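## Task

Find the round red tin on a shelf in one of the storage bays and move only it onto the desk. Every other object must stay on the shelf, table or counter where it is. The robot must not tip over or finish leaning, or the task fails. The tin must rest on the desk by itself, not held there by the robot. At the end, release it and back the robot away.

## Robot and tools

ROBOT. A simulated Hello Robot Stretch 3 with one arm. It has a two-wheel differential base, a lift that rides up and down a mast, and a telescoping arm that extends out of the robot's RIGHT side. The gripper cannot reach forward by itself; drive the base to shift it forward or back. The base can only drive straight or spin in place, never sideways. The base is 0.33 m long and 0.34 m wide. It spins about the point midway between the drive wheels, 0.05 m behind the front edge. With the arm pulled in and the wrist folded, the wrist reaches at most 0.06 m beyond the right side and a spin sweeps a 0.28 m radius; an unfolded, level wrist reaches outside that circle. Objects can occasionally be nudged by outside forces.

FRAMES. Base frame: origin on the floor between the drive wheels, x forward, y left, z up. hand_pose is reported in this frame, located where the closed fingertips meet; with all wrist joints at zero its x axis is up, its y axis runs along the arm back toward the mast, and its z axis points to the robot's rear. The fingertip pads are round, 0.04 m wide, and move slightly toward the wrist when fully open. The odometry frame is the base frame as it stood when the scene began.

execute_actions. Arguments: actions (a list holding one action or nothing; empty just returns state and pictures) and cameras (a list of head_camera, nav_camera, wrist_camera or all; null, omitted or ["all"] gives every camera, [] gives none). An action may have:
- base: exactly one of translate_m (metres, -1 to 1, a straight-line offset from the base's position in the last reported state; positive is forward) or rotate_rad (radians, -3.2 to 3.2, an offset turn in place; positive is counter-clockwise seen from above, i.e. left).
- joints: absolute targets keyed by name. lift_m 0 to 1.1 m (arm height on the mast); arm_m 0 to 0.52 m (extension); wrist_yaw_rad -1.345 to 4.42 (0 along the arm, positive swings toward the front, 3.0 folds over the base); wrist_pitch_rad -1.57 to 0.451 (0 level, negative tips fingertips down); wrist_roll_rad -2.911 to 2.911 (0 has fingers side by side, level); gripper_m -0.089 to 0.179 (larger is wider; actual fingertip gap is about 0.007 m less when nearly shut and 0.025 m less when wide, zero below 0.007); head_pan_rad -3.953 to 1.73 (0 forward, positive left, -1.57 faces along the arm); head_tilt_rad -1.53 to 0.419 (0 level, negative down). Done tolerances: lift and arm ±0.004, gripper ±0.004, wrist yaw/roll and head ±0.02, wrist pitch ±0.05.
- contact_limits: only arm_m, a motor_effort percentage 1 to 100 at which the arm motion halts with contact_stop (effort is negative when retracting). Smaller is softer, but too small halts immediately; the limit also caps holding force until the next action, and values above the maximum are clipped.
Base and joint motions begin together and may finish at different times; one action runs at most 15 s. Anything you leave out may keep driving toward an earlier target without that showing in the status. An unknown key or out-of-range number rejects the whole call and nothing moves. If a result reports a stop, the remaining execute_actions, wait and finished_scene calls in that same reply are skipped.

wait: seconds from 0 to 10; nothing new is commanded and the usual state and pictures come back.
zoom_image: camera plus region [x0, y0, x1, y1] in pixels of that camera's most recent full image, origin top-left, at most 504 by 504.
finished_scene: scene (integer 1 or 2). It closes the scene permanently after the last command has been held and reports success. Replying with no tool call at all ends everything.

RESULTS. joint_positions; base_status and joint_status (done, off_target = stopped short and possibly still pushing, contact_stop, time_out, torque_fault). After the last three a joint forgets its target and holds where it stopped, unless slack or switched off. Arm and lift halt on firm contact and go slack until commanded again; a slack lift may sag under load, keep pressing, or get pushed up when fingers close on a surface. Base, wrist and head never stop on contact. A wrist servo strained for several seconds turns off for 10 s (torque_fault). on_its_own covers uncommanded joints; its "held at" is a target, not a position. motor_effort: percent of maximum, positive toward higher values, peak in brackets; readings carry fixed and random error; out-of-range rest effort suggests pushing or load; positive wheel effort pushes forward. lidar_m: 12 distances in 30-degree sectors, first straight ahead, counting counter-clockwise (4th left, 7th behind, 10th right), in a plane 0.17 m above floor, range 0.15 to 12 m, "-" for nothing; misses glass, thin legs and the robot; the mast and low lift hide some sectors. wrist_depth_mm (45-1000) and head_depth_mm (280-4000, image sideways): 7x7 median depths from top-left. base_odometry counts wheel turns, including slip; heading -3.142 to 3.142, left positive. turned_by_wheels and turned_by_imu give turning since the last result. base_tilt in degrees, forward and right positive, biased up to about 4 degrees.

CAMERAS. head_camera (896x504) and nav_camera (fisheye, 672x504) move with head pan/tilt; wrist_camera (644x364) rides on the gripper. T_world_to_cam maps base-frame points into each camera; poses come from mount calibration plus joint readings, so the wrist camera can be noticeably off.

PRACTICE. Full base speed (0.30 m/s, 1.9 rad/s) needs lift_m under 0.30, arm_m under 0.03 and wrist_yaw_rad above 2.54; otherwise 0.10 m/s and 0.63 rad/s. Fold or unfold the wrist only with lift_m 0.32 to 0.95, wrist_pitch_rad -0.4 and roll near 0; once folded the lift may go down to 0.25. If wrist_yaw_rad is below -0.4, keep wrist_pitch_rad at -0.5 or lower. To grasp, command gripper_m smaller than the object; to release, open at least 0.02 beyond the touch value; resend a different value to re-squeeze. The robot keeps its last command while you compose a reply. Avoid drops, slams, hard pushes, and knocking things over. The robot can tip if the arm presses on something rigid with the gripper above roughly 0.45 m, after repeated pushes, when driving while gripping something fixed, or when snagging furniture (especially reversing). If it leans, reverse the last move in small steps, free the gripper, and lower lift_m to about 0.2.

Each tool is called after "Request:" as name(argument=value, ...), one argument or row to a line, values as JSON.

## Session

Request:
execute_actions(
  actions=[
    {"joints":{"head_tilt_rad":-0.6}},
  ],
)

Scene clock: 0.90 s.
base_odometry: x=+0.000 y=+0.000 heading=+0.000 (m, m, rad; odometry frame)
turned_by_wheels: +0.000 (rad since the last result)
turned_by_imu: +0.000 (rad since the last result)
base_tilt: forward=+0.1 right=+0.0 (deg)
lidar_m: 0.97 1.00 1.00 1.23 2.11 1.18 2.08 3.40 1.31 0.86 0.76 0.78
head_depth_mm: 717 779 853 944 1054 1198 1172 / 783 860 948 1063 1203 1317 1171 / 858 951 1064 1214 1416 1385 1176 / 989 1109 1247 1429 1607 1384 1176 / 980 1077 1204 1358 1549 1392 1179 / 911 995 1099 1230 1388 1395 1184 / 849 923 1012 1119 1252 1348 1182
base_status: not commanded
joint_positions: lift_m=+0.461 arm_m=-0.001 wrist_yaw_rad=+2.833 wrist_pitch_rad=-0.377 wrist_roll_rad=-0.017 gripper_m=+0.037 head_pan_rad=-0.010 head_tilt_rad=-0.592
joint_status: all done
motor_effort: left_wheel=+0(0) right_wheel=+0(0) lift_m=+41(40) arm_m=+0(0) wrist_yaw_rad=+0(0) wrist_pitch_rad=+6(6) wrist_roll_rad=+1(1) gripper_m=+0(1) head_pan_rad=+0(0) head_tilt_rad=-4(35) (%)
hand_pose: x=+0.0483 y=+0.0744 z=+0.4833 quat_wxyz=(+0.238, +0.701, +0.027, +0.672) (m; base frame)
wrist_depth_mm: - - - - 995 835 730 / - - - - - 898 778 / - - - - - 937 809 / - - - - - 985 841 / 836 883 931 900 952 984 881 / 703 - 723 733 772 780 780 / 602 596 617 636 642 653 683
pictures: head_camera (sideways: a quarter turn clockwise sets it upright), nav_camera (sideways: a quarter turn counterclockwise sets it upright), wrist_camera
camera_calibration (this result's frames):
head_camera: T_world_to_cam=[[-0.600386, 0.0593047, -0.797508, 1.06441], [0.0784628, 0.996803, 0.0150559, -0.0219036], [0.795852, -0.0535354, -0.60312, 0.740685], [0, 0, 0, 1]] pos_world=[0.0512989, -0.00163802, 1.29593]
nav_camera: T_world_to_cam=[[0.591469, 0.0210016, 0.806054, -1.01426], [0.0228135, -0.999696, 0.00930676, 0.0397013], [0.806005, 0.0128842, -0.591769, 0.720265], [0, 0, 0, 1]] pos_world=[0.0184627, 0.0517103, 1.24341]
wrist_camera: T_world_to_cam=[[0.947535, -0.311176, 0.0731247, -0.0656734], [-0.107342, -0.525232, -0.844161, 0.480426], [0.30109, 0.792023, -0.531078, 0.353761], [0, 0, 0, 1]] pos_world=[0.00728392, -0.0482875, 0.598234]
Images, in order (width x height): head_camera 896x504, nav_camera 672x504, wrist_camera 644x364.

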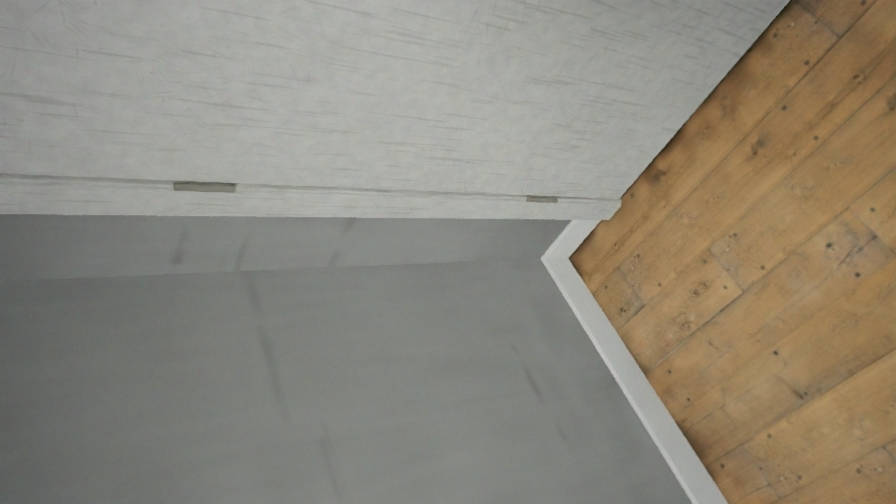

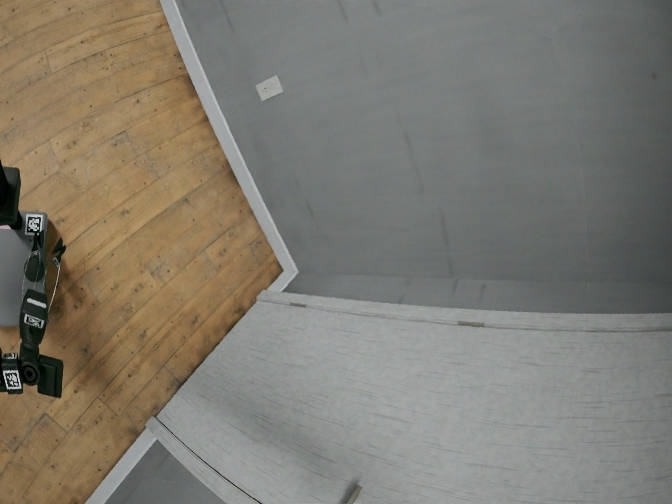

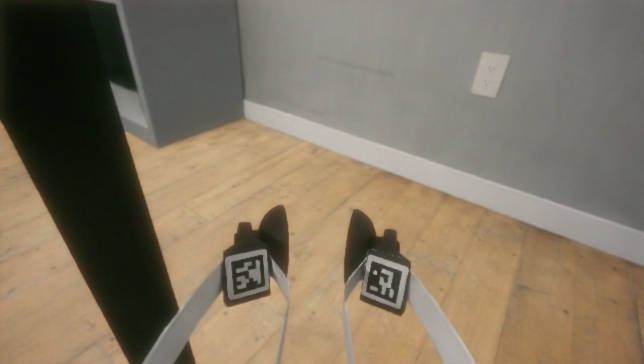

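Request:
execute_actions(
  actions=[
    {"joints":{"head_tilt_rad":-0.4,"head_pan_rad":-3.1}},
  ],
  cameras=["nav_camera","head_camera"],
)

Request:
execute_actions(
  actions=[
    {"joints":{"head_pan_rad":1.6}},
  ],
  cameras=["nav_camera"],
)

Scene clock: 7.47 s.
base_odometry: x=+0.000 y=+0.000 heading=+0.000 (m, m, rad; odometry frame)
turned_by_wheels: +0.000 (rad since the last result)
turned_by_imu: +0.001 (rad since the last result)
base_tilt: forward=+0.0 right=+0.0 (deg)
lidar_m: 0.97 0.99 1.01 1.23 2.10 1.18 2.08 3.39 1.30 0.86 0.76 0.78
head_depth_mm: 1101 1163 1253 1334 1431 1499 1283 / 2116 2348 2588 2728 1970 1583 1292 / 1994 2135 2325 2556 2058 1591 1295 / 1827 1967 2137 2332 2062 1602 1301 / 1774 1930 2163 2445 2086 1604 1308 / 3310 3608 3858 3004 2096 1608 1307 / 3149 3387 3615 3032 2107 1626 1318
base_status: not commanded
joint_positions: lift_m=+0.461 arm_m=-0.001 wrist_yaw_rad=+2.833 wrist_pitch_rad=-0.377 wrist_roll_rad=-0.017 gripper_m=+0.037 head_pan_rad=-3.093 head_tilt_rad=-0.409
joint_status: all done
motor_effort: left_wheel=+0(0) right_wheel=+0(0) lift_m=+41(41) arm_m=+0(0) wrist_yaw_rad=+0(0) wrist_pitch_rad=+6(6) wrist_roll_rad=+1(1) gripper_m=+0(0) head_pan_rad=-5(51) head_tilt_rad=+4(22) (%)
hand_pose: x=+0.0483 y=+0.0744 z=+0.4833 quat_wxyz=(+0.238, +0.701, +0.027, +0.672) (m; base frame)
wrist_depth_mm: - - - - 951 841 738 / - - - - - 873 757 / - - - - - 943 791 / - - - - - - 845 / 813 868 879 892 973 951 874 / 705 - 727 736 777 781 774 / 608 590 617 625 644 662 665
pictures: head_camera (sideways: a quarter turn clockwise sets it upright), nav_camera (sideways: a quarter turn counterclockwise sets it upright)
camera_calibration (this result's frames):
head_camera: T_world_to_cam=[[0.447531, -0.031233, -0.893723, 1.18348], [-0.0154082, -0.999511, 0.0272144, -0.037165], [-0.894136, 0.00159141, -0.447793, 0.548902], [0, 0, 0, 1]] pos_world=[-0.0394235, -0.00105673, 1.30451]
nav_camera: T_world_to_cam=[[-0.43248, -0.0483361, 0.900347, -1.13098], [-0.0797281, 0.996701, 0.0152117, 0.0326362], [-0.898111, -0.0652041, -0.434907, 0.526566], [0, 0, 0, 1]] pos_world=[-0.0136092, -0.0528614, 1.24679]
Images, in order (width x height): head_camera 896x504, nav_camera 672x504.

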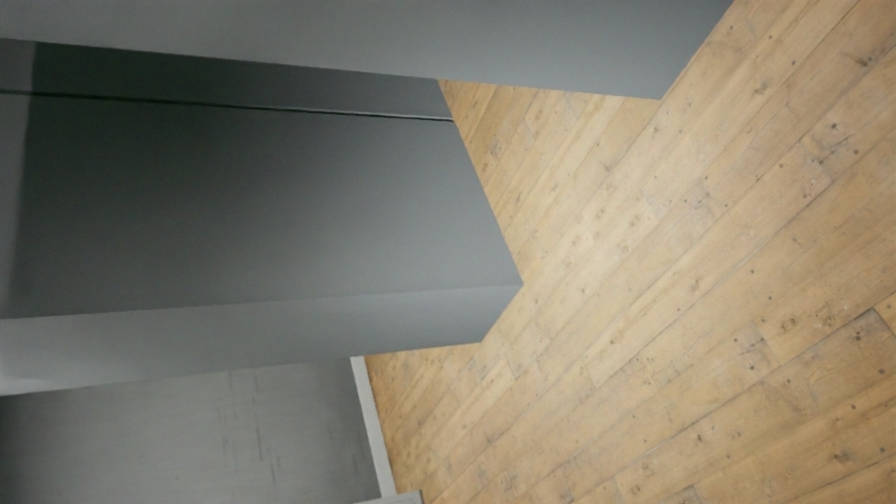

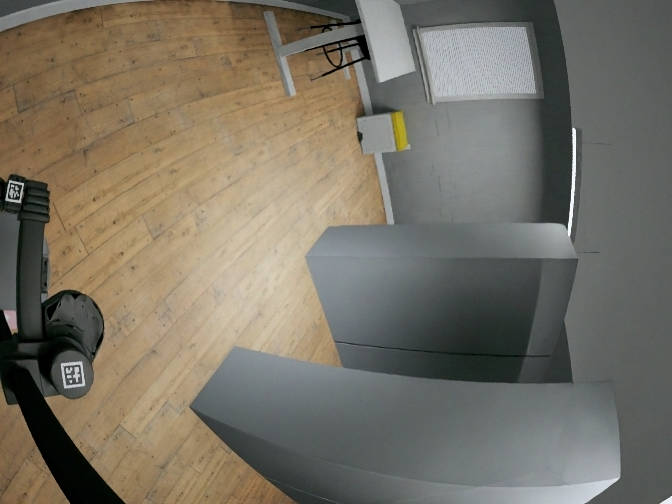

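Scene clock: 10.00 s.
base_odometry: x=+0.000 y=+0.000 heading=+0.000 (m, m, rad; odometry frame)
turned_by_wheels: +0.000 (rad since the last result)
turned_by_imu: +0.000 (rad since the last result)
base_tilt: forward=+0.0 right=+0.0 (deg)
lidar_m: 0.97 0.99 1.01 1.23 2.10 1.18 2.08 3.40 1.30 0.86 0.76 0.78
head_depth_mm: 954 1013 1079 1162 1258 1356 1283 / 1043 1121 1206 1306 1423 1499 1287 / 1162 1255 1361 1484 1641 1586 1301 / 1170 1257 1368 1497 1650 1595 1297 / 1084 1162 1253 1362 1482 1562 1305 / 1011 1085 1198 1586 1884 1623 1312 / 1638 1814 1896 2022 2091 1651 -
base_status: not commanded
joint_positions: lift_m=+0.461 arm_m=-0.001 wrist_yaw_rad=+2.833 wrist_pitch_rad=-0.377 wrist_roll_rad=-0.017 gripper_m=+0.037 head_pan_rad=+1.593 head_tilt_rad=-0.409
joint_status: all done
motor_effort: left_wheel=+0(0) right_wheel=+0(0) lift_m=+41(41) arm_m=+0(0) wrist_yaw_rad=+1(1) wrist_pitch_rad=+6(6) wrist_roll_rad=+1(1) gripper_m=+0(1) head_pan_rad=+3(50) head_tilt_rad=+4(4) (%)
hand_pose: x=+0.0483 y=+0.0744 z=+0.4833 quat_wxyz=(+0.238, +0.701, +0.027, +0.672) (m; base frame)
wrist_depth_mm: - - - - 950 838 727 / - - - - - 869 761 / - - - - - 938 813 / - - - - - - 858 / 835 849 916 905 935 987 884 / 718 - 730 759 767 789 804 / 614 595 629 645 657 660 680
pictures: nav_camera (sideways: a quarter turn counterclockwise sets it upright)
camera_calibration (this result's frames):
nav_camera: T_world_to_cam=[[-0.0366978, 0.433447, 0.900431, -1.1335], [0.998483, 0.0529234, 0.0152178, 0.0260513], [-0.0410578, 0.899623, -0.434732, 0.52111], [0, 0, 0, 1]] pos_world=[-0.0462131, 0.0211327, 1.24679]
Images, in order (width x height): nav_camera 672x504.

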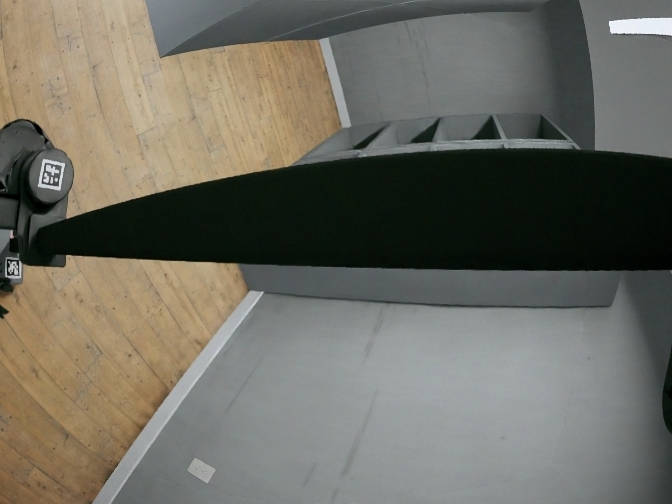

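Request:
execute_actions(
  actions=[
    {"base":{"rotate_rad":-2.75},"joints":{"head_pan_rad":0,"lift_m":0.25}},
  ],
  cameras=[],
)

Request:
execute_actions(
  actions=[
    {"base":{"translate_m":1.0}},
  ],
  cameras=[],
)

Request:
execute_actions(
  actions=[
    {"base":{"translate_m":0.7},"joints":{"head_pan_rad":-1.8,"head_tilt_rad":-0.3}},
  ],
  cameras=["nav_camera","head_camera"],
)

Scene clock: 21.70 s.
base_odometry: x=+0.000 y=+0.000 heading=-2.750 (m, m, rad; odometry frame)
turned_by_wheels: -2.750 (rad since the last result)
turned_by_imu: -2.698 (rad since the last result)
base_tilt: forward=+0.1 right=+0.0 (deg)
lidar_m: 2.26 1.57 0.91 0.76 0.77 0.90 1.00 1.00 1.16 1.23 1.18 1.29
head_depth_mm: 1684 1808 1985 2205 2041 1577 1285 / 1932 2062 2185 2318 2051 1589 1299 / 3355 3610 3894 2919 2066 1587 1292 / 3219 3497 3787 2939 2083 1601 1305 / 3169 3402 3525 2973 2090 1608 1303 / 3034 3306 3546 3023 2111 1609 1313 / 3000 3223 2432 2814 2106 1618 1317
base_status: done
joint_positions: lift_m=+0.250 arm_m=-0.001 wrist_yaw_rad=+2.833 wrist_pitch_rad=-0.378 wrist_roll_rad=-0.017 gripper_m=+0.037 head_pan_rad=+0.007 head_tilt_rad=-0.408
joint_status: all done
motor_effort: left_wheel=+5(18) right_wheel=-3(8) lift_m=+36(38) arm_m=+0(1) wrist_yaw_rad=+0(1) wrist_pitch_rad=+6(6) wrist_roll_rad=+1(1) gripper_m=+1(0) head_pan_rad=-4(52) head_tilt_rad=+5(5) (%)
hand_pose: x=+0.0483 y=+0.0743 z=+0.2719 quat_wxyz=(+0.238, +0.701, +0.027, +0.672) (m; base frame)
wrist_depth_mm: - 663 767 901 - - - / - 709 840 - - - - / - 763 871 997 - - - / - 706 709 736 749 762 785 / 531 547 576 588 595 616 620 / 458 - - 478 495 497 509 / - - - 406 409 422 430
pictures: none
No camera images: the call's "cameras" was empty. Leave "cameras" out to get every camera's image.

Scene clock: 26.63 s.
base_odometry: x=-0.924 y=-0.382 heading=-2.750 (m, m, rad; odometry frame)
turned_by_wheels: +0.000 (rad since the last result)
turned_by_imu: +0.008 (rad since the last result)
base_tilt: forward=+0.1 right=+0.0 (deg)
lidar_m: 2.41 1.30 1.20 1.04 1.04 1.22 1.96 1.73 0.99 0.87 1.56 1.17
head_depth_mm: 2616 2813 3010 1472 1555 1535 1292 / 2543 2799 3010 2877 2058 1586 1294 / 2478 2684 2940 2893 2061 1594 1295 / 2409 2595 2831 2750 2088 1601 1306 / 2352 2537 2702 2513 2088 1604 1304 / 2289 2460 2647 2788 2096 1613 1319 / 2216 2391 2557 2718 2124 1627 1318
base_status: done
joint_positions: lift_m=+0.250 arm_m=-0.001 wrist_yaw_rad=+2.833 wrist_pitch_rad=-0.378 wrist_roll_rad=-0.017 gripper_m=+0.037 head_pan_rad=+0.007 head_tilt_rad=-0.408
joint_status: not commanded
motor_effort: left_wheel=+3(17) right_wheel=-3(7) lift_m=+37(37) arm_m=-1(0) wrist_yaw_rad=-1(0) wrist_pitch_rad=+6(6) wrist_roll_rad=+1(1) gripper_m=+0(1) head_pan_rad=-3(4) head_tilt_rad=+4(4) (%)
hand_pose: x=+0.0483 y=+0.0743 z=+0.2719 quat_wxyz=(+0.238, +0.701, +0.027, +0.672) (m; base frame)
wrist_depth_mm: - 870 - - - - - / - 946 - - - - - / - 921 954 - - - - / - 699 700 732 748 773 802 / 540 542 567 575 601 612 627 / 456 - - 477 490 497 513 / - - - 411 418 426 425
pictures: none
No camera images: the call's "cameras" was empty. Leave "cameras" out to get every camera's image.

Scene clock: 30.67 s.
base_odometry: x=-1.571 y=-0.649 heading=-2.750 (m, m, rad; odometry frame)
turned_by_wheels: +0.000 (rad since the last result)
turned_by_imu: +0.005 (rad since the last result)
base_tilt: forward=+0.1 right=+0.0 (deg)
lidar_m: 1.73 1.07 0.89 1.21 1.21 1.41 2.49 1.35 1.06 1.76 0.70 0.81
head_depth_mm: 1393 1464 1513 1069 1135 1224 1306 / 1594 1635 1694 1848 1490 1642 1386 / 1582 1675 1751 1905 1943 1691 1398 / 1508 1595 1710 1851 2000 1765 1401 / 2263 2392 2537 2697 2411 1786 1408 / 2195 2312 2452 2634 2460 1793 1415 / 2103 2223 2339 2478 2451 1798 1423
base_status: done
joint_positions: lift_m=+0.250 arm_m=-0.001 wrist_yaw_rad=+2.833 wrist_pitch_rad=-0.378 wrist_roll_rad=-0.017 gripper_m=+0.037 head_pan_rad=-1.793 head_tilt_rad=-0.310
joint_status: all done
motor_effort: left_wheel=+3(16) right_wheel=-2(6) lift_m=+36(37) arm_m=+0(0) wrist_yaw_rad=+0(1) wrist_pitch_rad=+6(6) wrist_roll_rad=+1(1) gripper_m=+0(0) head_pan_rad=-4(50) head_tilt_rad=+5(14) (%)
hand_pose: x=+0.0483 y=+0.0743 z=+0.2719 quat_wxyz=(+0.238, +0.701, +0.027, +0.672) (m; base frame)
wrist_depth_mm: - - - - - - - / - - - - - - - / - 909 954 976 - - - / - 706 721 745 752 774 814 / 539 552 574 569 612 608 629 / 448 - - 480 506 505 502 / - - - 412 411 428 428
pictures: head_camera (sideways: a quarter turn clockwise sets it upright), nav_camera (sideways: a quarter turn counterclockwise sets it upright)
camera_calibration (this result's frames):
head_camera: T_world_to_cam=[[0.129962, 0.334663, -0.933333, 1.2371], [0.95958, -0.279446, 0.0334166, -0.051191], [-0.249633, -0.89995, -0.357453, 0.42741], [0, 0, 0, 1]] pos_world=[-0.00495919, -0.0436702, 1.30912]
nav_camera: T_world_to_cam=[[-0.0491359, -0.340874, 0.938824, -1.18353], [-0.981311, 0.191568, 0.0181961, 0.0342484], [-0.186051, -0.920384, -0.343917, 0.403813], [0, 0, 0, 1]] pos_world=[0.0505844, -0.0383326, 1.24938]
Images, in order (width x height): head_camera 896x504, nav_camera 672x504.

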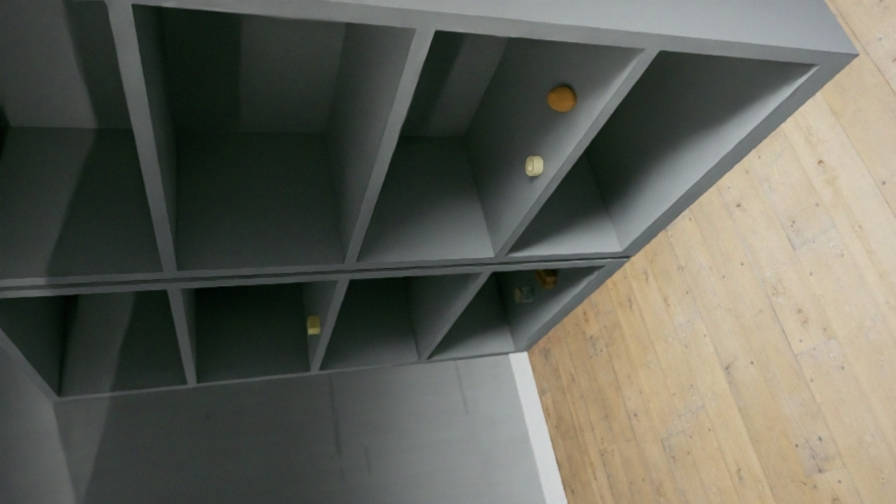

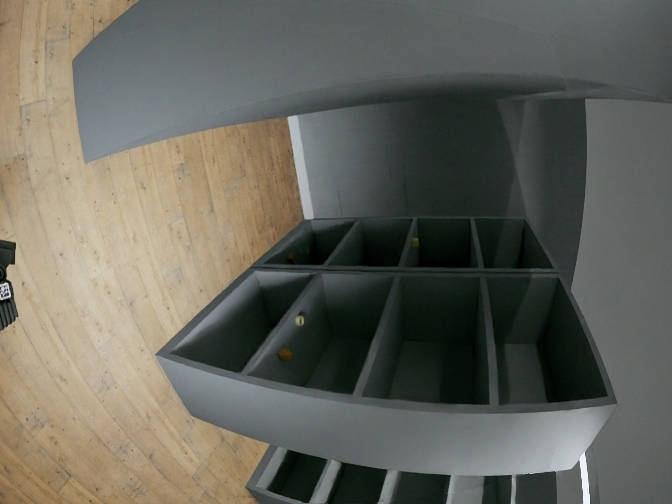

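Request:
execute_actions(
  actions=[
    {"base":{"translate_m":-0.9},"joints":{"head_pan_rad":-1.7}},
  ],
  cameras=["nav_camera","head_camera"],
)

Scene clock: 43.10 s.
base_odometry: x=-0.739 y=-0.305 heading=-2.750 (m, m, rad; odometry frame)
turned_by_wheels: +0.000 (rad since the last result)
turned_by_imu: -0.004 (rad since the last result)
base_tilt: forward=+0.1 right=-0.1 (deg)
lidar_m: 2.61 1.46 1.14 0.99 0.99 1.16 1.77 1.77 1.59 0.91 0.91 1.34
head_depth_mm: 1899 2034 2156 2262 2221 1744 1381 / 1874 2000 2117 2263 2320 1749 1390 / 2641 2750 2993 2984 2398 1757 1400 / 2528 2639 2844 2971 1089 1178 1285 / 786 837 889 949 1017 1096 1189 / 757 800 848 899 962 1035 1119 / 726 766 810 860 915 976 1075
base_status: done
joint_positions: lift_m=+0.250 arm_m=-0.001 wrist_yaw_rad=+2.833 wrist_pitch_rad=-0.378 wrist_roll_rad=-0.017 gripper_m=+0.037 head_pan_rad=-1.707 head_tilt_rad=-0.310
joint_status: all done
motor_effort: left_wheel=+4(10) right_wheel=-3(9) lift_m=+36(36) arm_m=-1(0) wrist_yaw_rad=+0(0) wrist_pitch_rad=+6(6) wrist_roll_rad=+1(1) gripper_m=+0(1) head_pan_rad=+3(15) head_tilt_rad=+5(5) (%)
hand_pose: x=+0.0483 y=+0.0743 z=+0.2718 quat_wxyz=(+0.238, +0.701, +0.027, +0.672) (m; base frame)
wrist_depth_mm: - 853 944 - - - - / - 902 - - - - - / - 922 924 966 - - - / - 707 723 742 757 777 812 / 539 552 574 578 601 601 625 / 457 - - 470 489 501 506 / - - - 411 413 421 434
pictures: head_camera (sideways: a quarter turn clockwise sets it upright), nav_camera (sideways: a quarter turn counterclockwise sets it upright)
camera_calibration (this result's frames):
head_camera: T_world_to_cam=[[0.100746, 0.344578, -0.933336, 1.23728], [0.98003, -0.196022, 0.0334172, -0.0513165], [-0.17144, -0.918064, -0.357445, 0.426921], [0, 0, 0, 1]] pos_world=[-0.00116871, -0.0444584, 1.30912]
nav_camera: T_world_to_cam=[[-0.019685, -0.343826, 0.938827, -1.18371], [-0.994135, 0.106603, 0.0181964, 0.0343263], [-0.106338, -0.932963, -0.343908, 0.403316], [0, 0, 0, 1]] pos_world=[0.0537114, -0.0343719, 1.24938]
Images, in order (width x height): head_camera 896x504, nav_camera 672x504.

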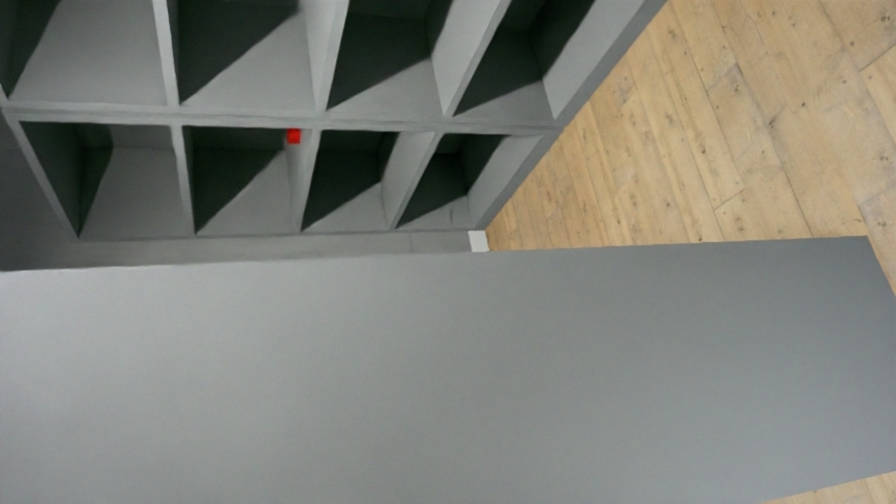

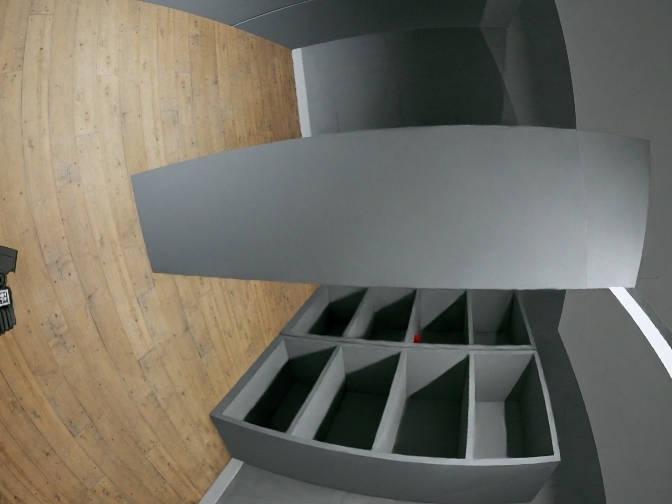

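Request:
execute_actions(
  actions=[
    {"base":{"translate_m":-0.45}},
  ],
  cameras=[],
)

Request:
execute_actions(
  actions=[
    {"base":{"rotate_rad":-1.5},"joints":{"head_pan_rad":-0.3,"head_tilt_rad":-0.5}},
  ],
  cameras=["nav_camera","head_camera"],
)

Scene clock: 67.53 s.
base_odometry: x=-0.324 y=-0.133 heading=-2.749 (m, m, rad; odometry frame)
turned_by_wheels: +0.000 (rad since the last result)
turned_by_imu: -0.002 (rad since the last result)
base_tilt: forward=+0.0 right=+0.0 (deg)
lidar_m: 2.09 1.74 1.02 0.88 0.88 1.00 1.33 1.33 1.34 2.09 1.03 1.75
head_depth_mm: 1096 1167 1246 1349 1473 1610 1376 / 1841 1915 1952 2022 1928 1637 1388 / 1849 1941 2051 2182 2235 1759 1395 / 1803 1931 2074 2238 2291 1761 1400 / 2520 2674 2856 3054 2426 1777 1405 / 2447 2592 2757 2946 2427 1797 1412 / 2339 2482 2630 2756 2456 1733 1220
base_status: done
joint_positions: lift_m=+0.250 arm_m=-0.001 wrist_yaw_rad=+2.833 wrist_pitch_rad=-0.378 wrist_roll_rad=-0.017 gripper_m=+0.037 head_pan_rad=-1.707 head_tilt_rad=-0.310
joint_status: not commanded
motor_effort: left_wheel=+4(10) right_wheel=-3(10) lift_m=+37(37) arm_m=+0(1) wrist_yaw_rad=+0(1) wrist_pitch_rad=+6(6) wrist_roll_rad=+1(1) gripper_m=+1(1) head_pan_rad=+4(4) head_tilt_rad=+5(5) (%)
hand_pose: x=+0.0483 y=+0.0743 z=+0.2718 quat_wxyz=(+0.238, +0.701, +0.027, +0.672) (m; base frame)
wrist_depth_mm: - 752 867 - - - - / - 817 915 - - - - / - 855 921 985 - - - / - 698 719 731 762 776 806 / 530 555 580 584 598 606 617 / 450 - - 480 492 489 512 / - - - 408 411 422 432
pictures: none
No camera images: the call's "cameras" was empty. Leave "cameras" out to get every camera's image.

Scene clock: 69.67 s.
base_odometry: x=-0.324 y=-0.133 heading=+2.034 (m, m, rad; odometry frame)
turned_by_wheels: -1.500 (rad since the last result)
turned_by_imu: -1.471 (rad since the last result)
base_tilt: forward=+0.1 right=+0.0 (deg)
lidar_m: 1.02 1.03 1.75 3.07 1.54 0.97 0.88 0.88 1.05 1.33 1.34 1.34
head_depth_mm: 1154 1282 1444 1665 1798 1469 1223 / 1102 1212 1336 1528 1729 1471 1226 / 1822 1892 2096 2046 1801 1488 1239 / 1797 1929 2097 2277 1867 1488 1240 / 1755 1966 2492 2378 1887 1498 1237 / 2434 2622 2871 2549 1897 1498 1245 / 2355 2539 2783 2568 1893 1502 1247
base_status: done
joint_positions: lift_m=+0.250 arm_m=-0.001 wrist_yaw_rad=+2.833 wrist_pitch_rad=-0.378 wrist_roll_rad=-0.017 gripper_m=+0.037 head_pan_rad=-0.307 head_tilt_rad=-0.494
joint_status: all done
motor_effort: left_wheel=+4(17) right_wheel=-3(10) lift_m=+37(37) arm_m=-1(1) wrist_yaw_rad=+1(1) wrist_pitch_rad=+6(6) wrist_roll_rad=+1(1) gripper_m=+0(0) head_pan_rad=+4(51) head_tilt_rad=-3(21) (%)
hand_pose: x=+0.0483 y=+0.0742 z=+0.2718 quat_wxyz=(+0.238, +0.701, +0.027, +0.672) (m; base frame)
wrist_depth_mm: - - - - - - 791 / - - - - - - 824 / - 912 928 - - 986 853 / - 706 698 725 751 787 783 / 534 552 573 572 606 602 620 / 457 - - 471 497 508 506 / - - - 406 406 422 431
pictures: head_camera (sideways: a quarter turn clockwise sets it upright), nav_camera (sideways: a quarter turn counterclockwise sets it upright)
camera_calibration (this result's frames):
head_camera: T_world_to_cam=[[-0.479614, 0.207786, -0.852523, 1.1354], [0.364792, 0.930837, 0.0216482, -0.032235], [0.798058, -0.300611, -0.522241, 0.635448], [0, 0, 0, 1]] pos_world=[0.0491878, -0.014892, 1.30051]
nav_camera: T_world_to_cam=[[0.493816, -0.128143, 0.860073, -1.0841], [-0.271526, -0.96235, 0.0125168, 0.0373163], [0.826087, -0.239713, -0.510018, 0.613782], [0, 0, 0, 1]] pos_world=[0.038441, 0.0441229, 1.24498]
Images, in order (width x height): head_camera 896x504, nav_camera 672x504.

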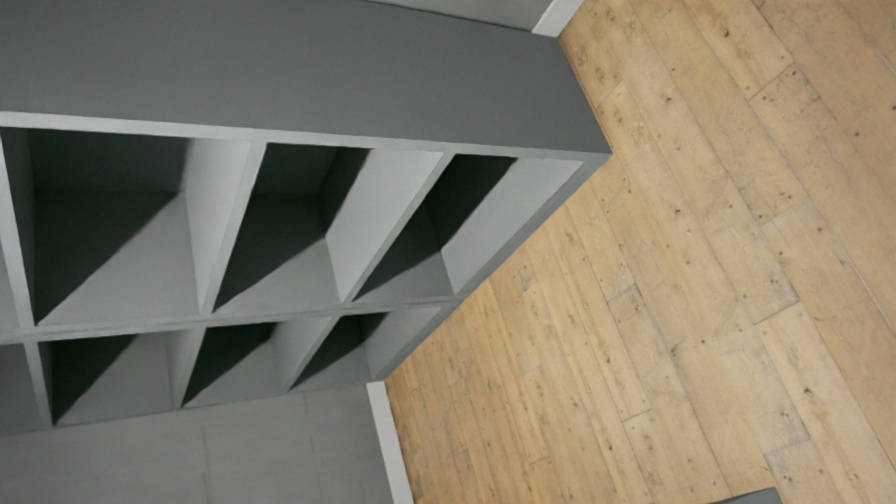

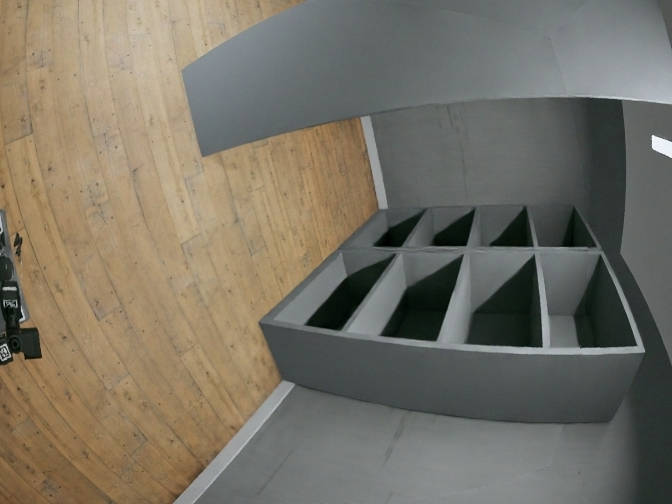

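Request:
execute_actions(
  actions=[
    {"base":{"rotate_rad":-0.09},"joints":{"lift_m":0.9,"wrist_pitch_rad":-0.4}},
  ],
  cameras=[],
)

Request:
execute_actions(
  actions=[
    {"base":{"translate_m":1.0},"joints":{"wrist_yaw_rad":0.6,"gripper_m":0.15}},
  ],
  cameras=[],
)

Request:
execute_actions(
  actions=[
    {"base":{"rotate_rad":0.25},"joints":{"wrist_pitch_rad":0,"head_pan_rad":-0.9,"head_tilt_rad":-0.4}},
  ],
)

Scene clock: 89.60 s.
base_odometry: x=-0.324 y=-0.133 heading=+1.944 (m, m, rad; odometry frame)
turned_by_wheels: -0.090 (rad since the last result)
turned_by_imu: -0.086 (rad since the last result)
base_tilt: forward=+0.0 right=-0.1 (deg)
lidar_m: 2.09 1.03 1.75 2.04 1.78 1.02 0.88 0.88 1.00 1.34 1.33 1.34
head_depth_mm: 1269 1410 1530 1690 1764 1471 1218 / 1175 1303 1466 1676 1777 1478 1227 / 1119 1239 1358 1536 1728 1483 1227 / 1854 1929 2138 2155 1839 1491 1234 / 1783 1882 2066 2284 1871 1497 1240 / 1734 2148 2742 2543 1885 1493 1251 / 2373 2540 2823 2573 1910 1498 1246
base_status: done
joint_positions: lift_m=+0.900 arm_m=-0.001 wrist_yaw_rad=+2.833 wrist_pitch_rad=-0.415 wrist_roll_rad=-0.017 gripper_m=+0.037 head_pan_rad=-0.307 head_tilt_rad=-0.494
joint_status: all done
motor_effort: left_wheel=+4(16) right_wheel=-3(10) lift_m=+46(48) arm_m=-1(1) wrist_yaw_rad=+1(1) wrist_pitch_rad=+6(6) wrist_roll_rad=+1(1) gripper_m=+0(0) head_pan_rad=+4(3) head_tilt_rad=-3(3) (%)
hand_pose: x=+0.0470 y=+0.0700 z=+0.9133 quat_wxyz=(+0.250, +0.700, +0.040, +0.668) (m; base frame)
wrist_depth_mm: - - - - - - 769 / - - - - - - 803 / - - - - - - 871 / - - - - - - 888 / - - - - - - - / - - - - - - - / - - - - - - -
pictures: none
No camera images: the call's "cameras" was empty. Leave "cameras" out to get every camera's image.

Scene clock: 100.77 s.
base_odometry: x=-0.688 y=+0.798 heading=+1.944 (m, m, rad; odometry frame)
turned_by_wheels: +0.000 (rad since the last result)
turned_by_imu: +0.008 (rad since the last result)
base_tilt: forward=+0.0 right=+0.0 (deg)
lidar_m: 1.92 0.62 0.36 0.32 3.30 2.12 1.82 1.82 1.24 1.08 0.61 1.12
head_depth_mm: 1066 1145 897 1306 1093 956 1154 / 1062 1182 909 1403 1097 1349 1199 / 983 1084 1079 1333 1234 1396 1226 / 918 1011 1113 1260 1448 1479 1232 / 1465 1756 1983 1766 1806 1496 1241 / 1650 1736 1921 2121 1884 1502 1240 / 1567 1694 1851 2023 1907 1501 1241
base_status: done
joint_positions: lift_m=+0.900 arm_m=-0.001 wrist_yaw_rad=+0.602 wrist_pitch_rad=-0.415 wrist_roll_rad=-0.017 gripper_m=+0.150 head_pan_rad=-0.307 head_tilt_rad=-0.494
joint_status: all done
motor_effort: left_wheel=+3(11) right_wheel=-3(3) lift_m=+46(45) arm_m=-1(1) wrist_yaw_rad=-3(3) wrist_pitch_rad=+6(6) wrist_roll_rad=+1(1) gripper_m=+2(96) head_pan_rad=+5(3) head_tilt_rad=-3(3) (%)
hand_pose: x=+0.1059 y=-0.3295 z=+0.9133 quat_wxyz=(+0.710, +0.344, -0.611, +0.069) (m; base frame)
wrist_depth_mm: 809 981 406 372 712 697 651 / 859 - - 853 768 742 685 / 877 - - 967 858 801 721 / 844 836 880 806 953 883 803 / - - 718 686 - 939 845 / - - - 748 - - 945 / - - - 969 - - -
pictures: none
No camera images: the call's "cameras" was empty. Leave "cameras" out to get every camera's image.

Scene clock: 102.27 s.
base_odometry: x=-0.688 y=+0.798 heading=+2.194 (m, m, rad; odometry frame)
turned_by_wheels: +0.250 (rad since the last result)
turned_by_imu: +0.246 (rad since the last result)
base_tilt: forward=+0.1 right=+0.0 (deg)
lidar_m: 1.25 0.44 0.32 0.32 2.64 1.92 1.81 1.54 1.12 0.61 1.10 1.12
head_depth_mm: 872 940 998 697 1162 933 829 / 923 1004 1057 752 1217 942 1180 / 925 1080 1121 812 1221 978 1226 / 897 1162 1203 879 1238 1377 1233 / 867 1197 1226 1359 1238 1466 1275 / 853 1082 1111 1204 1246 1422 1306 / 896 971 1023 1125 1330 1542 1317
base_status: done
joint_positions: lift_m=+0.900 arm_m=-0.001 wrist_yaw_rad=+0.601 wrist_pitch_rad=-0.021 wrist_roll_rad=-0.017 gripper_m=+0.150 head_pan_rad=-0.893 head_tilt_rad=-0.409
joint_status: all done
motor_effort: left_wheel=-4(10) right_wheel=+3(7) lift_m=+45(45) arm_m=-1(1) wrist_yaw_rad=-2(2) wrist_pitch_rad=+8(9) wrist_roll_rad=+1(1) gripper_m=+0(1) head_pan_rad=-4(41) head_tilt_rad=+5(16) (%)
hand_pose: x=+0.1232 y=-0.3550 z=+1.0090 quat_wxyz=(+0.684, +0.215, -0.667, +0.204) (m; base frame)
wrist_depth_mm: - 828 - 963 810 371 628 / - 858 - 948 818 386 654 / - 861 - 998 845 411 653 / - 916 - 514 427 576 664 / - - - - 897 729 692 / - 928 - - 908 - 696 / - - 788 808 765 794 694
pictures: head_camera (sideways: a quarter turn clockwise sets it upright), nav_camera (sideways: a quarter turn counterclockwise sets it upright), wrist_camera
camera_calibration (this result's frames):
head_camera: T_world_to_cam=[[-0.238098, 0.380217, -0.893725, 1.18766], [0.817199, 0.575713, 0.0272147, -0.0422444], [0.524877, -0.723871, -0.447789, 0.54024], [0, 0, 0, 1]] pos_world=[0.0337431, -0.0361852, 1.30451]
nav_camera: T_world_to_cam=[[0.293575, -0.321225, 0.900349, -1.13541], [-0.758943, -0.650979, 0.0152119, 0.0367793], [0.581222, -0.687779, -0.434903, 0.517537], [0, 0, 0, 1]] pos_world=[0.0604381, 0.0151711, 1.24679]
wrist_camera: T_world_to_cam=[[-0.841301, -0.536587, 0.0654686, -0.160547], [-0.163452, 0.137072, -0.976982, 1.08274], [0.515263, -0.832638, -0.203025, 0.0162898], [0, 0, 0, 1]] pos_world=[0.0335142, -0.220997, 1.07163]
Images, in order (width x height): head_camera 896x504, nav_camera 672x504, wrist_camera 644x364.

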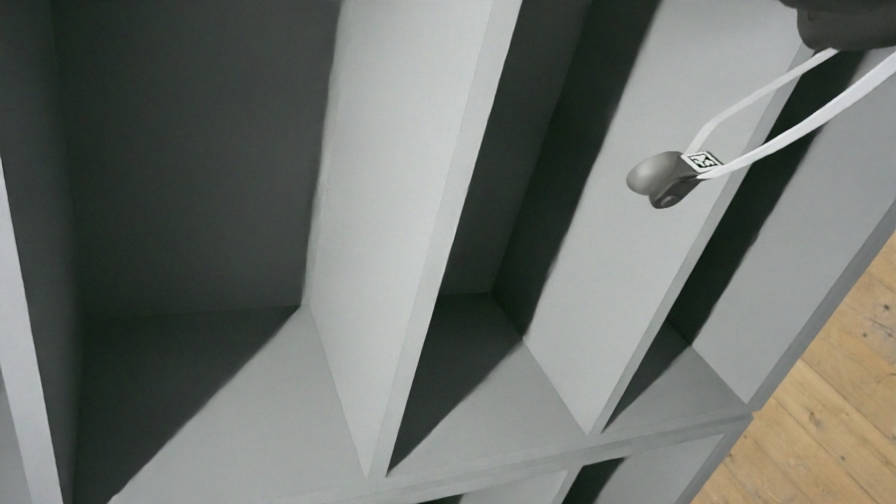

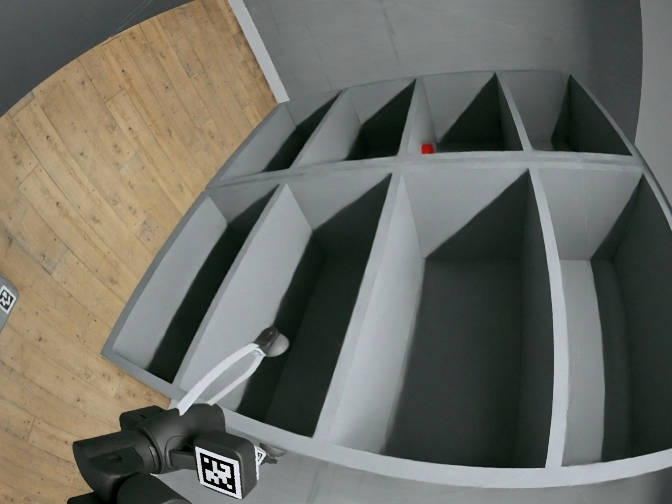

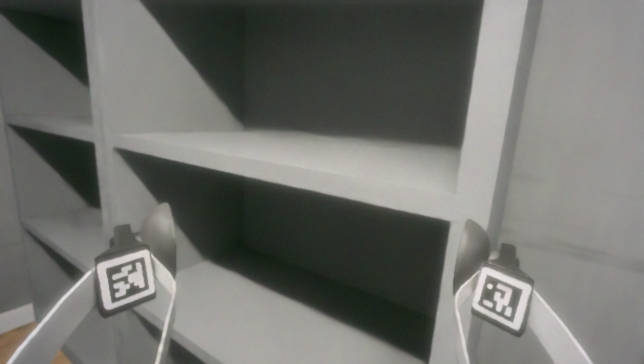

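Request:
execute_actions(
  actions=[
    {"base":{"translate_m":0.85},"joints":{"head_pan_rad":-1.3,"head_tilt_rad":-0.5}},
  ],
)

Scene clock: 123.00 s.
base_odometry: x=-1.184 y=+1.488 heading=+2.194 (m, m, rad; odometry frame)
turned_by_wheels: +0.000 (rad since the last result)
turned_by_imu: +0.007 (rad since the last result)
base_tilt: forward=+0.0 right=-0.1 (deg)
lidar_m: 1.07 0.45 0.33 0.32 0.33 0.45 2.66 0.97 1.06 0.61 0.62 1.11
head_depth_mm: 817 894 897 657 1090 873 1227 / 828 917 905 701 1096 912 - / 483 537 596 659 763 - - / 500 548 607 690 792 935 1140 / 891 989 937 1234 1111 971 1177 / 916 1010 946 1281 1162 1308 1204 / 944 1041 871 1316 1128 1341 1221
base_status: done
joint_positions: lift_m=+0.900 arm_m=-0.001 wrist_yaw_rad=+0.601 wrist_pitch_rad=-0.021 wrist_roll_rad=-0.017 gripper_m=+0.150 head_pan_rad=-1.293 head_tilt_rad=-0.494
joint_status: all done
motor_effort: left_wheel=-4(6) right_wheel=+3(7) lift_m=+45(46) arm_m=+0(1) wrist_yaw_rad=-1(1) wrist_pitch_rad=+8(9) wrist_roll_rad=+1(1) gripper_m=-1(1) head_pan_rad=-4(32) head_tilt_rad=-3(11) (%)
hand_pose: x=+0.1232 y=-0.3550 z=+1.0090 quat_wxyz=(+0.684, +0.215, -0.667, +0.204) (m; base frame)
wrist_depth_mm: 784 889 - 983 381 378 614 / 808 934 - 951 374 481 625 / 821 908 - 963 386 661 635 / 831 999 - 496 399 399 516 / 863 990 - - 411 338 298 / 860 937 993 - 420 - 665 / 958 - 776 775 446 763 678
pictures: head_camera (sideways: a quarter turn clockwise sets it upright), nav_camera (sideways: a quarter turn counterclockwise sets it upright), wrist_camera
camera_calibration (this result's frames):
head_camera: T_world_to_cam=[[-0.0915789, 0.51418, -0.852779, 1.13337], [0.977451, 0.210048, 0.0216808, -0.0360147], [0.190273, -0.831564, -0.521822, 0.63861], [0, 0, 0, 1]] pos_world=[0.017485, -0.044145, 1.30053]
nav_camera: T_world_to_cam=[[0.165814, -0.482026, 0.860323, -1.08243], [-0.95221, -0.305186, 0.0125326, 0.0414478], [0.256518, -0.821287, -0.509595, 0.616706], [0, 0, 0, 1]] pos_world=[0.0607526, -0.00261631, 1.24499]
wrist_camera: T_world_to_cam=[[-0.841307, -0.53658, 0.0654635, -0.16054], [-0.163371, 0.136954, -0.977013, 1.08275], [0.51528, -0.832662, -0.202882, 0.0161377], [0, 0, 0, 1]] pos_world=[0.0335115, -0.220993, 1.07165]
Images, in order (width x height): head_camera 896x504, nav_camera 672x504, wrist_camera 644x364.

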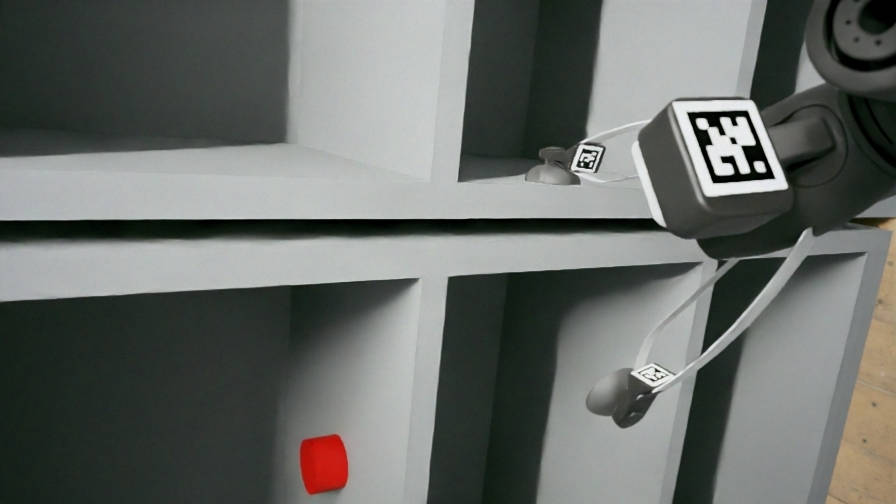

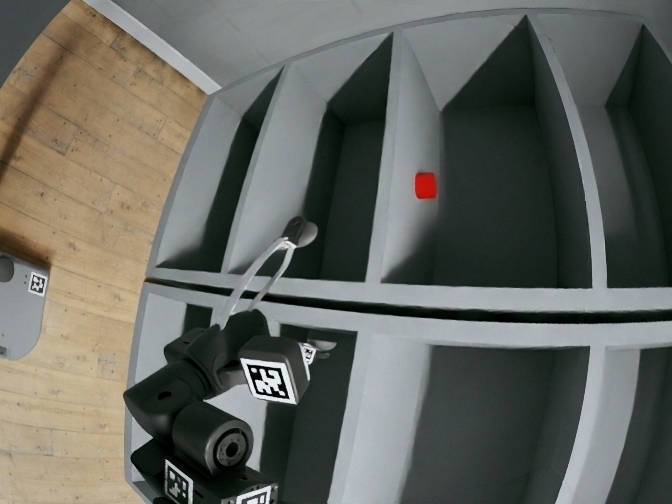

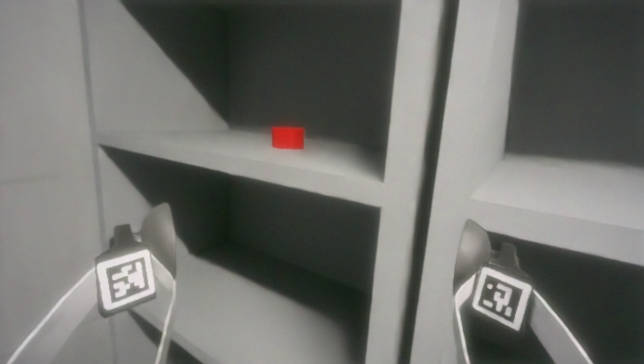

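Request:
execute_actions(
  actions=[
    {"joints":{"wrist_yaw_rad":1.4,"gripper_m":0.05}},
  ],
  cameras=[],
)

Request:
execute_actions(
  actions=[
    {"base":{"translate_m":0.53}},
  ],
  cameras=[],
)

Request:
execute_actions(
  actions=[
    {"joints":{"wrist_yaw_rad":0,"gripper_m":0.15,"lift_m":0.91,"head_pan_rad":-1.57,"head_tilt_rad":-0.6}},
  ],
)

Scene clock: 134.80 s.
base_odometry: x=-1.184 y=+1.488 heading=+2.194 (m, m, rad; odometry frame)
turned_by_wheels: +0.000 (rad since the last result)
turned_by_imu: +0.001 (rad since the last result)
base_tilt: forward=+0.0 right=+0.0 (deg)
lidar_m: 1.07 0.45 0.33 0.32 0.33 0.45 2.66 0.97 1.06 0.61 0.62 1.12
head_depth_mm: 817 892 901 658 1090 869 - / 824 913 907 698 1098 898 1182 / 483 537 597 660 822 897 1135 / 499 548 607 689 795 912 - / 891 989 936 1242 1116 969 - / 917 1018 946 1281 1117 1303 1220 / 942 1041 872 1318 1126 1303 1217
base_status: not commanded
joint_positions: lift_m=+0.900 arm_m=-0.001 wrist_yaw_rad=+1.398 wrist_pitch_rad=-0.021 wrist_roll_rad=-0.017 gripper_m=+0.050 head_pan_rad=-1.293 head_tilt_rad=-0.494
joint_status: all done
motor_effort: left_wheel=-4(4) right_wheel=+3(3) lift_m=+46(45) arm_m=-1(1) wrist_yaw_rad=+3(3) wrist_pitch_rad=+8(8) wrist_roll_rad=+1(1) gripper_m=+1(95) head_pan_rad=-4(4) head_tilt_rad=-3(3) (%)
hand_pose: x=+0.2305 y=-0.1882 z=+1.0091 quat_wxyz=(+0.551, +0.457, -0.531, +0.453) (m; base frame)
wrist_depth_mm: 711 854 912 961 979 994 896 / 732 909 949 984 998 - 867 / 731 935 992 - - - 871 / 757 935 - - - 717 499 / 757 - - - - - 857 / 729 - - - - - 855 / 750 - - - - 829 793
pictures: none
No camera images: the call's "cameras" was empty. Leave "cameras" out to get every camera's image.

Scene clock: 141.10 s.
base_odometry: x=-1.494 y=+1.918 heading=+2.194 (m, m, rad; odometry frame)
turned_by_wheels: +0.000 (rad since the last result)
turned_by_imu: +0.004 (rad since the last result)
base_tilt: forward=+0.0 right=-0.1 (deg)
lidar_m: 0.54 0.45 0.33 0.32 0.33 0.45 1.24 1.42 0.69 1.05 0.77 0.57
head_depth_mm: 816 891 895 656 1088 872 - / 833 911 909 695 1099 900 1186 / 853 936 916 704 1102 936 1195 / 873 959 926 709 1114 938 - / 894 986 934 1239 1117 969 - / 900 971 928 986 1056 1058 1188 / 771 798 814 802 909 973 1050
base_status: done
joint_positions: lift_m=+0.900 arm_m=-0.001 wrist_yaw_rad=+1.398 wrist_pitch_rad=-0.021 wrist_roll_rad=-0.017 gripper_m=+0.050 head_pan_rad=-1.293 head_tilt_rad=-0.494
joint_status: not commanded
motor_effort: left_wheel=-4(6) right_wheel=+3(8) lift_m=+46(46) arm_m=-1(1) wrist_yaw_rad=+2(2) wrist_pitch_rad=+8(8) wrist_roll_rad=+1(1) gripper_m=-1(0) head_pan_rad=-3(4) head_tilt_rad=-3(2) (%)
hand_pose: x=+0.2305 y=-0.1882 z=+1.0091 quat_wxyz=(+0.551, +0.457, -0.531, +0.453) (m; base frame)
wrist_depth_mm: 389 407 419 448 465 495 461 / 400 419 436 461 484 511 483 / 415 430 450 480 497 523 510 / 420 444 463 487 525 544 509 / 435 468 482 507 540 557 558 / 460 487 516 541 571 579 591 / 474 497 523 563 592 585 599
pictures: none
No camera images: the call's "cameras" was empty. Leave "cameras" out to get every camera's image.

Scene clock: 142.80 s.
base_odometry: x=-1.494 y=+1.918 heading=+2.194 (m, m, rad; odometry frame)
turned_by_wheels: +0.000 (rad since the last result)
turned_by_imu: +0.000 (rad since the last result)
base_tilt: forward=+0.1 right=+0.0 (deg)
lidar_m: 0.54 0.45 0.33 0.32 0.33 0.45 1.24 1.42 0.69 1.05 0.77 0.57
head_depth_mm: 843 904 699 953 957 - - / 857 944 702 1183 992 - - / 856 940 710 1191 - - - / 856 934 712 1184 1011 1274 1163 / 851 934 719 1195 1002 1277 1164 / 844 931 722 1192 1006 1249 1165 / 843 940 728 1193 1010 1224 1164
base_status: not commanded
joint_positions: lift_m=+0.910 arm_m=-0.001 wrist_yaw_rad=+0.002 wrist_pitch_rad=-0.020 wrist_roll_rad=-0.017 gripper_m=+0.150 head_pan_rad=-1.563 head_tilt_rad=-0.592
joint_status: all done
motor_effort: left_wheel=-4(4) right_wheel=+3(3) lift_m=+46(48) arm_m=-1(1) wrist_yaw_rad=-3(2) wrist_pitch_rad=+8(8) wrist_roll_rad=+1(1) gripper_m=-1(99) head_pan_rad=-4(27) head_tilt_rad=-4(15) (%)
hand_pose: x=-0.0209 y=-0.3999 z=+1.0192 quat_wxyz=(+0.713, +0.008, -0.701, -0.007) (m; base frame)
wrist_depth_mm: 603 745 764 738 785 585 378 / 599 777 796 783 799 563 371 / 586 808 792 802 810 564 368 / 368 383 412 450 486 485 381 / 626 832 877 891 834 379 386 / 614 876 881 919 925 - 409 / 689 768 787 804 807 555 421
pictures: head_camera (sideways: a quarter turn clockwise sets it upright), nav_camera (sideways: a quarter turn counterclockwise sets it upright), wrist_camera
camera_calibration (this result's frames):
head_camera: T_world_to_cam=[[0.0482338, 0.601424, -0.797472, 1.06041], [0.99808, -0.0600869, 0.0150518, -0.027508], [-0.0388651, -0.796667, -0.603168, 0.745839], [0, 0, 0, 1]] pos_world=[0.00529495, -0.045221, 1.29592]
nav_camera: T_world_to_cam=[[0.0318947, -0.59103, 0.806019, -1.0108], [-0.999106, -0.0412269, 0.00930477, 0.0459376], [0.0277302, -0.805595, -0.591817, 0.725075], [0, 0, 0, 1]] pos_world=[0.0580293, -0.0114045, 1.24341]
wrist_camera: T_world_to_cam=[[-0.997361, 0.0314525, 0.0654367, -0.0826142], [-0.0576646, 0.204459, -0.977175, 1.10468], [-0.0441137, -0.97837, -0.202106, -0.0156167], [0, 0, 0, 1]] pos_world=[-0.0193842, -0.238542, 1.08171]
Images, in order (width x height): head_camera 896x504, nav_camera 672x504, wrist_camera 644x364.

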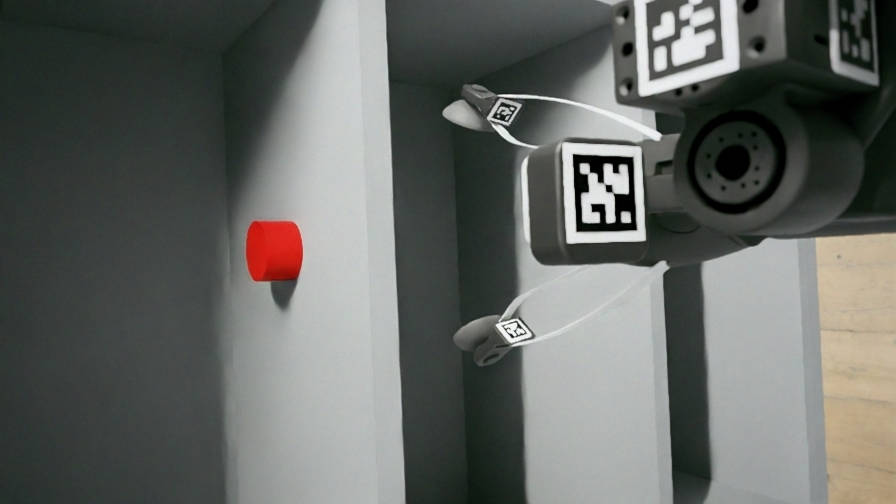

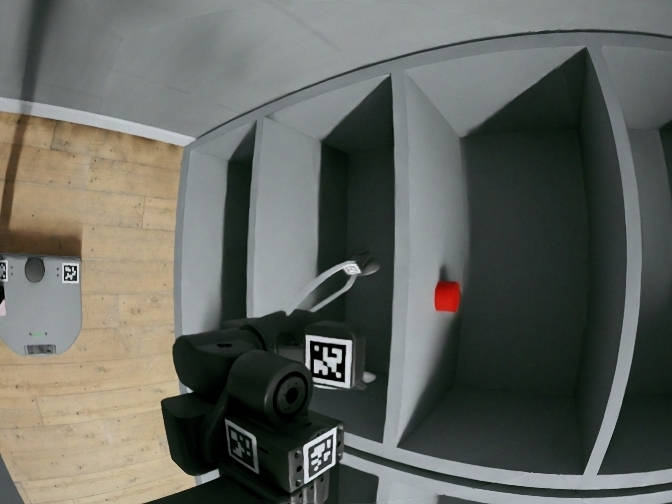

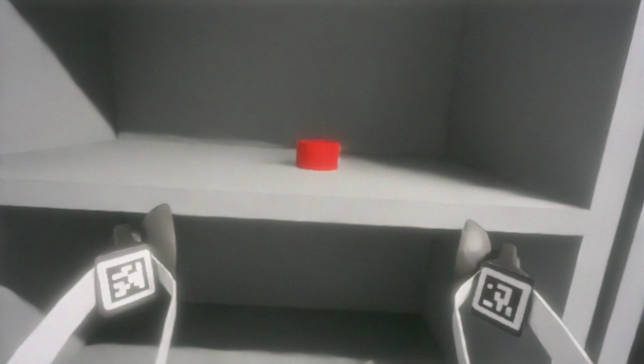

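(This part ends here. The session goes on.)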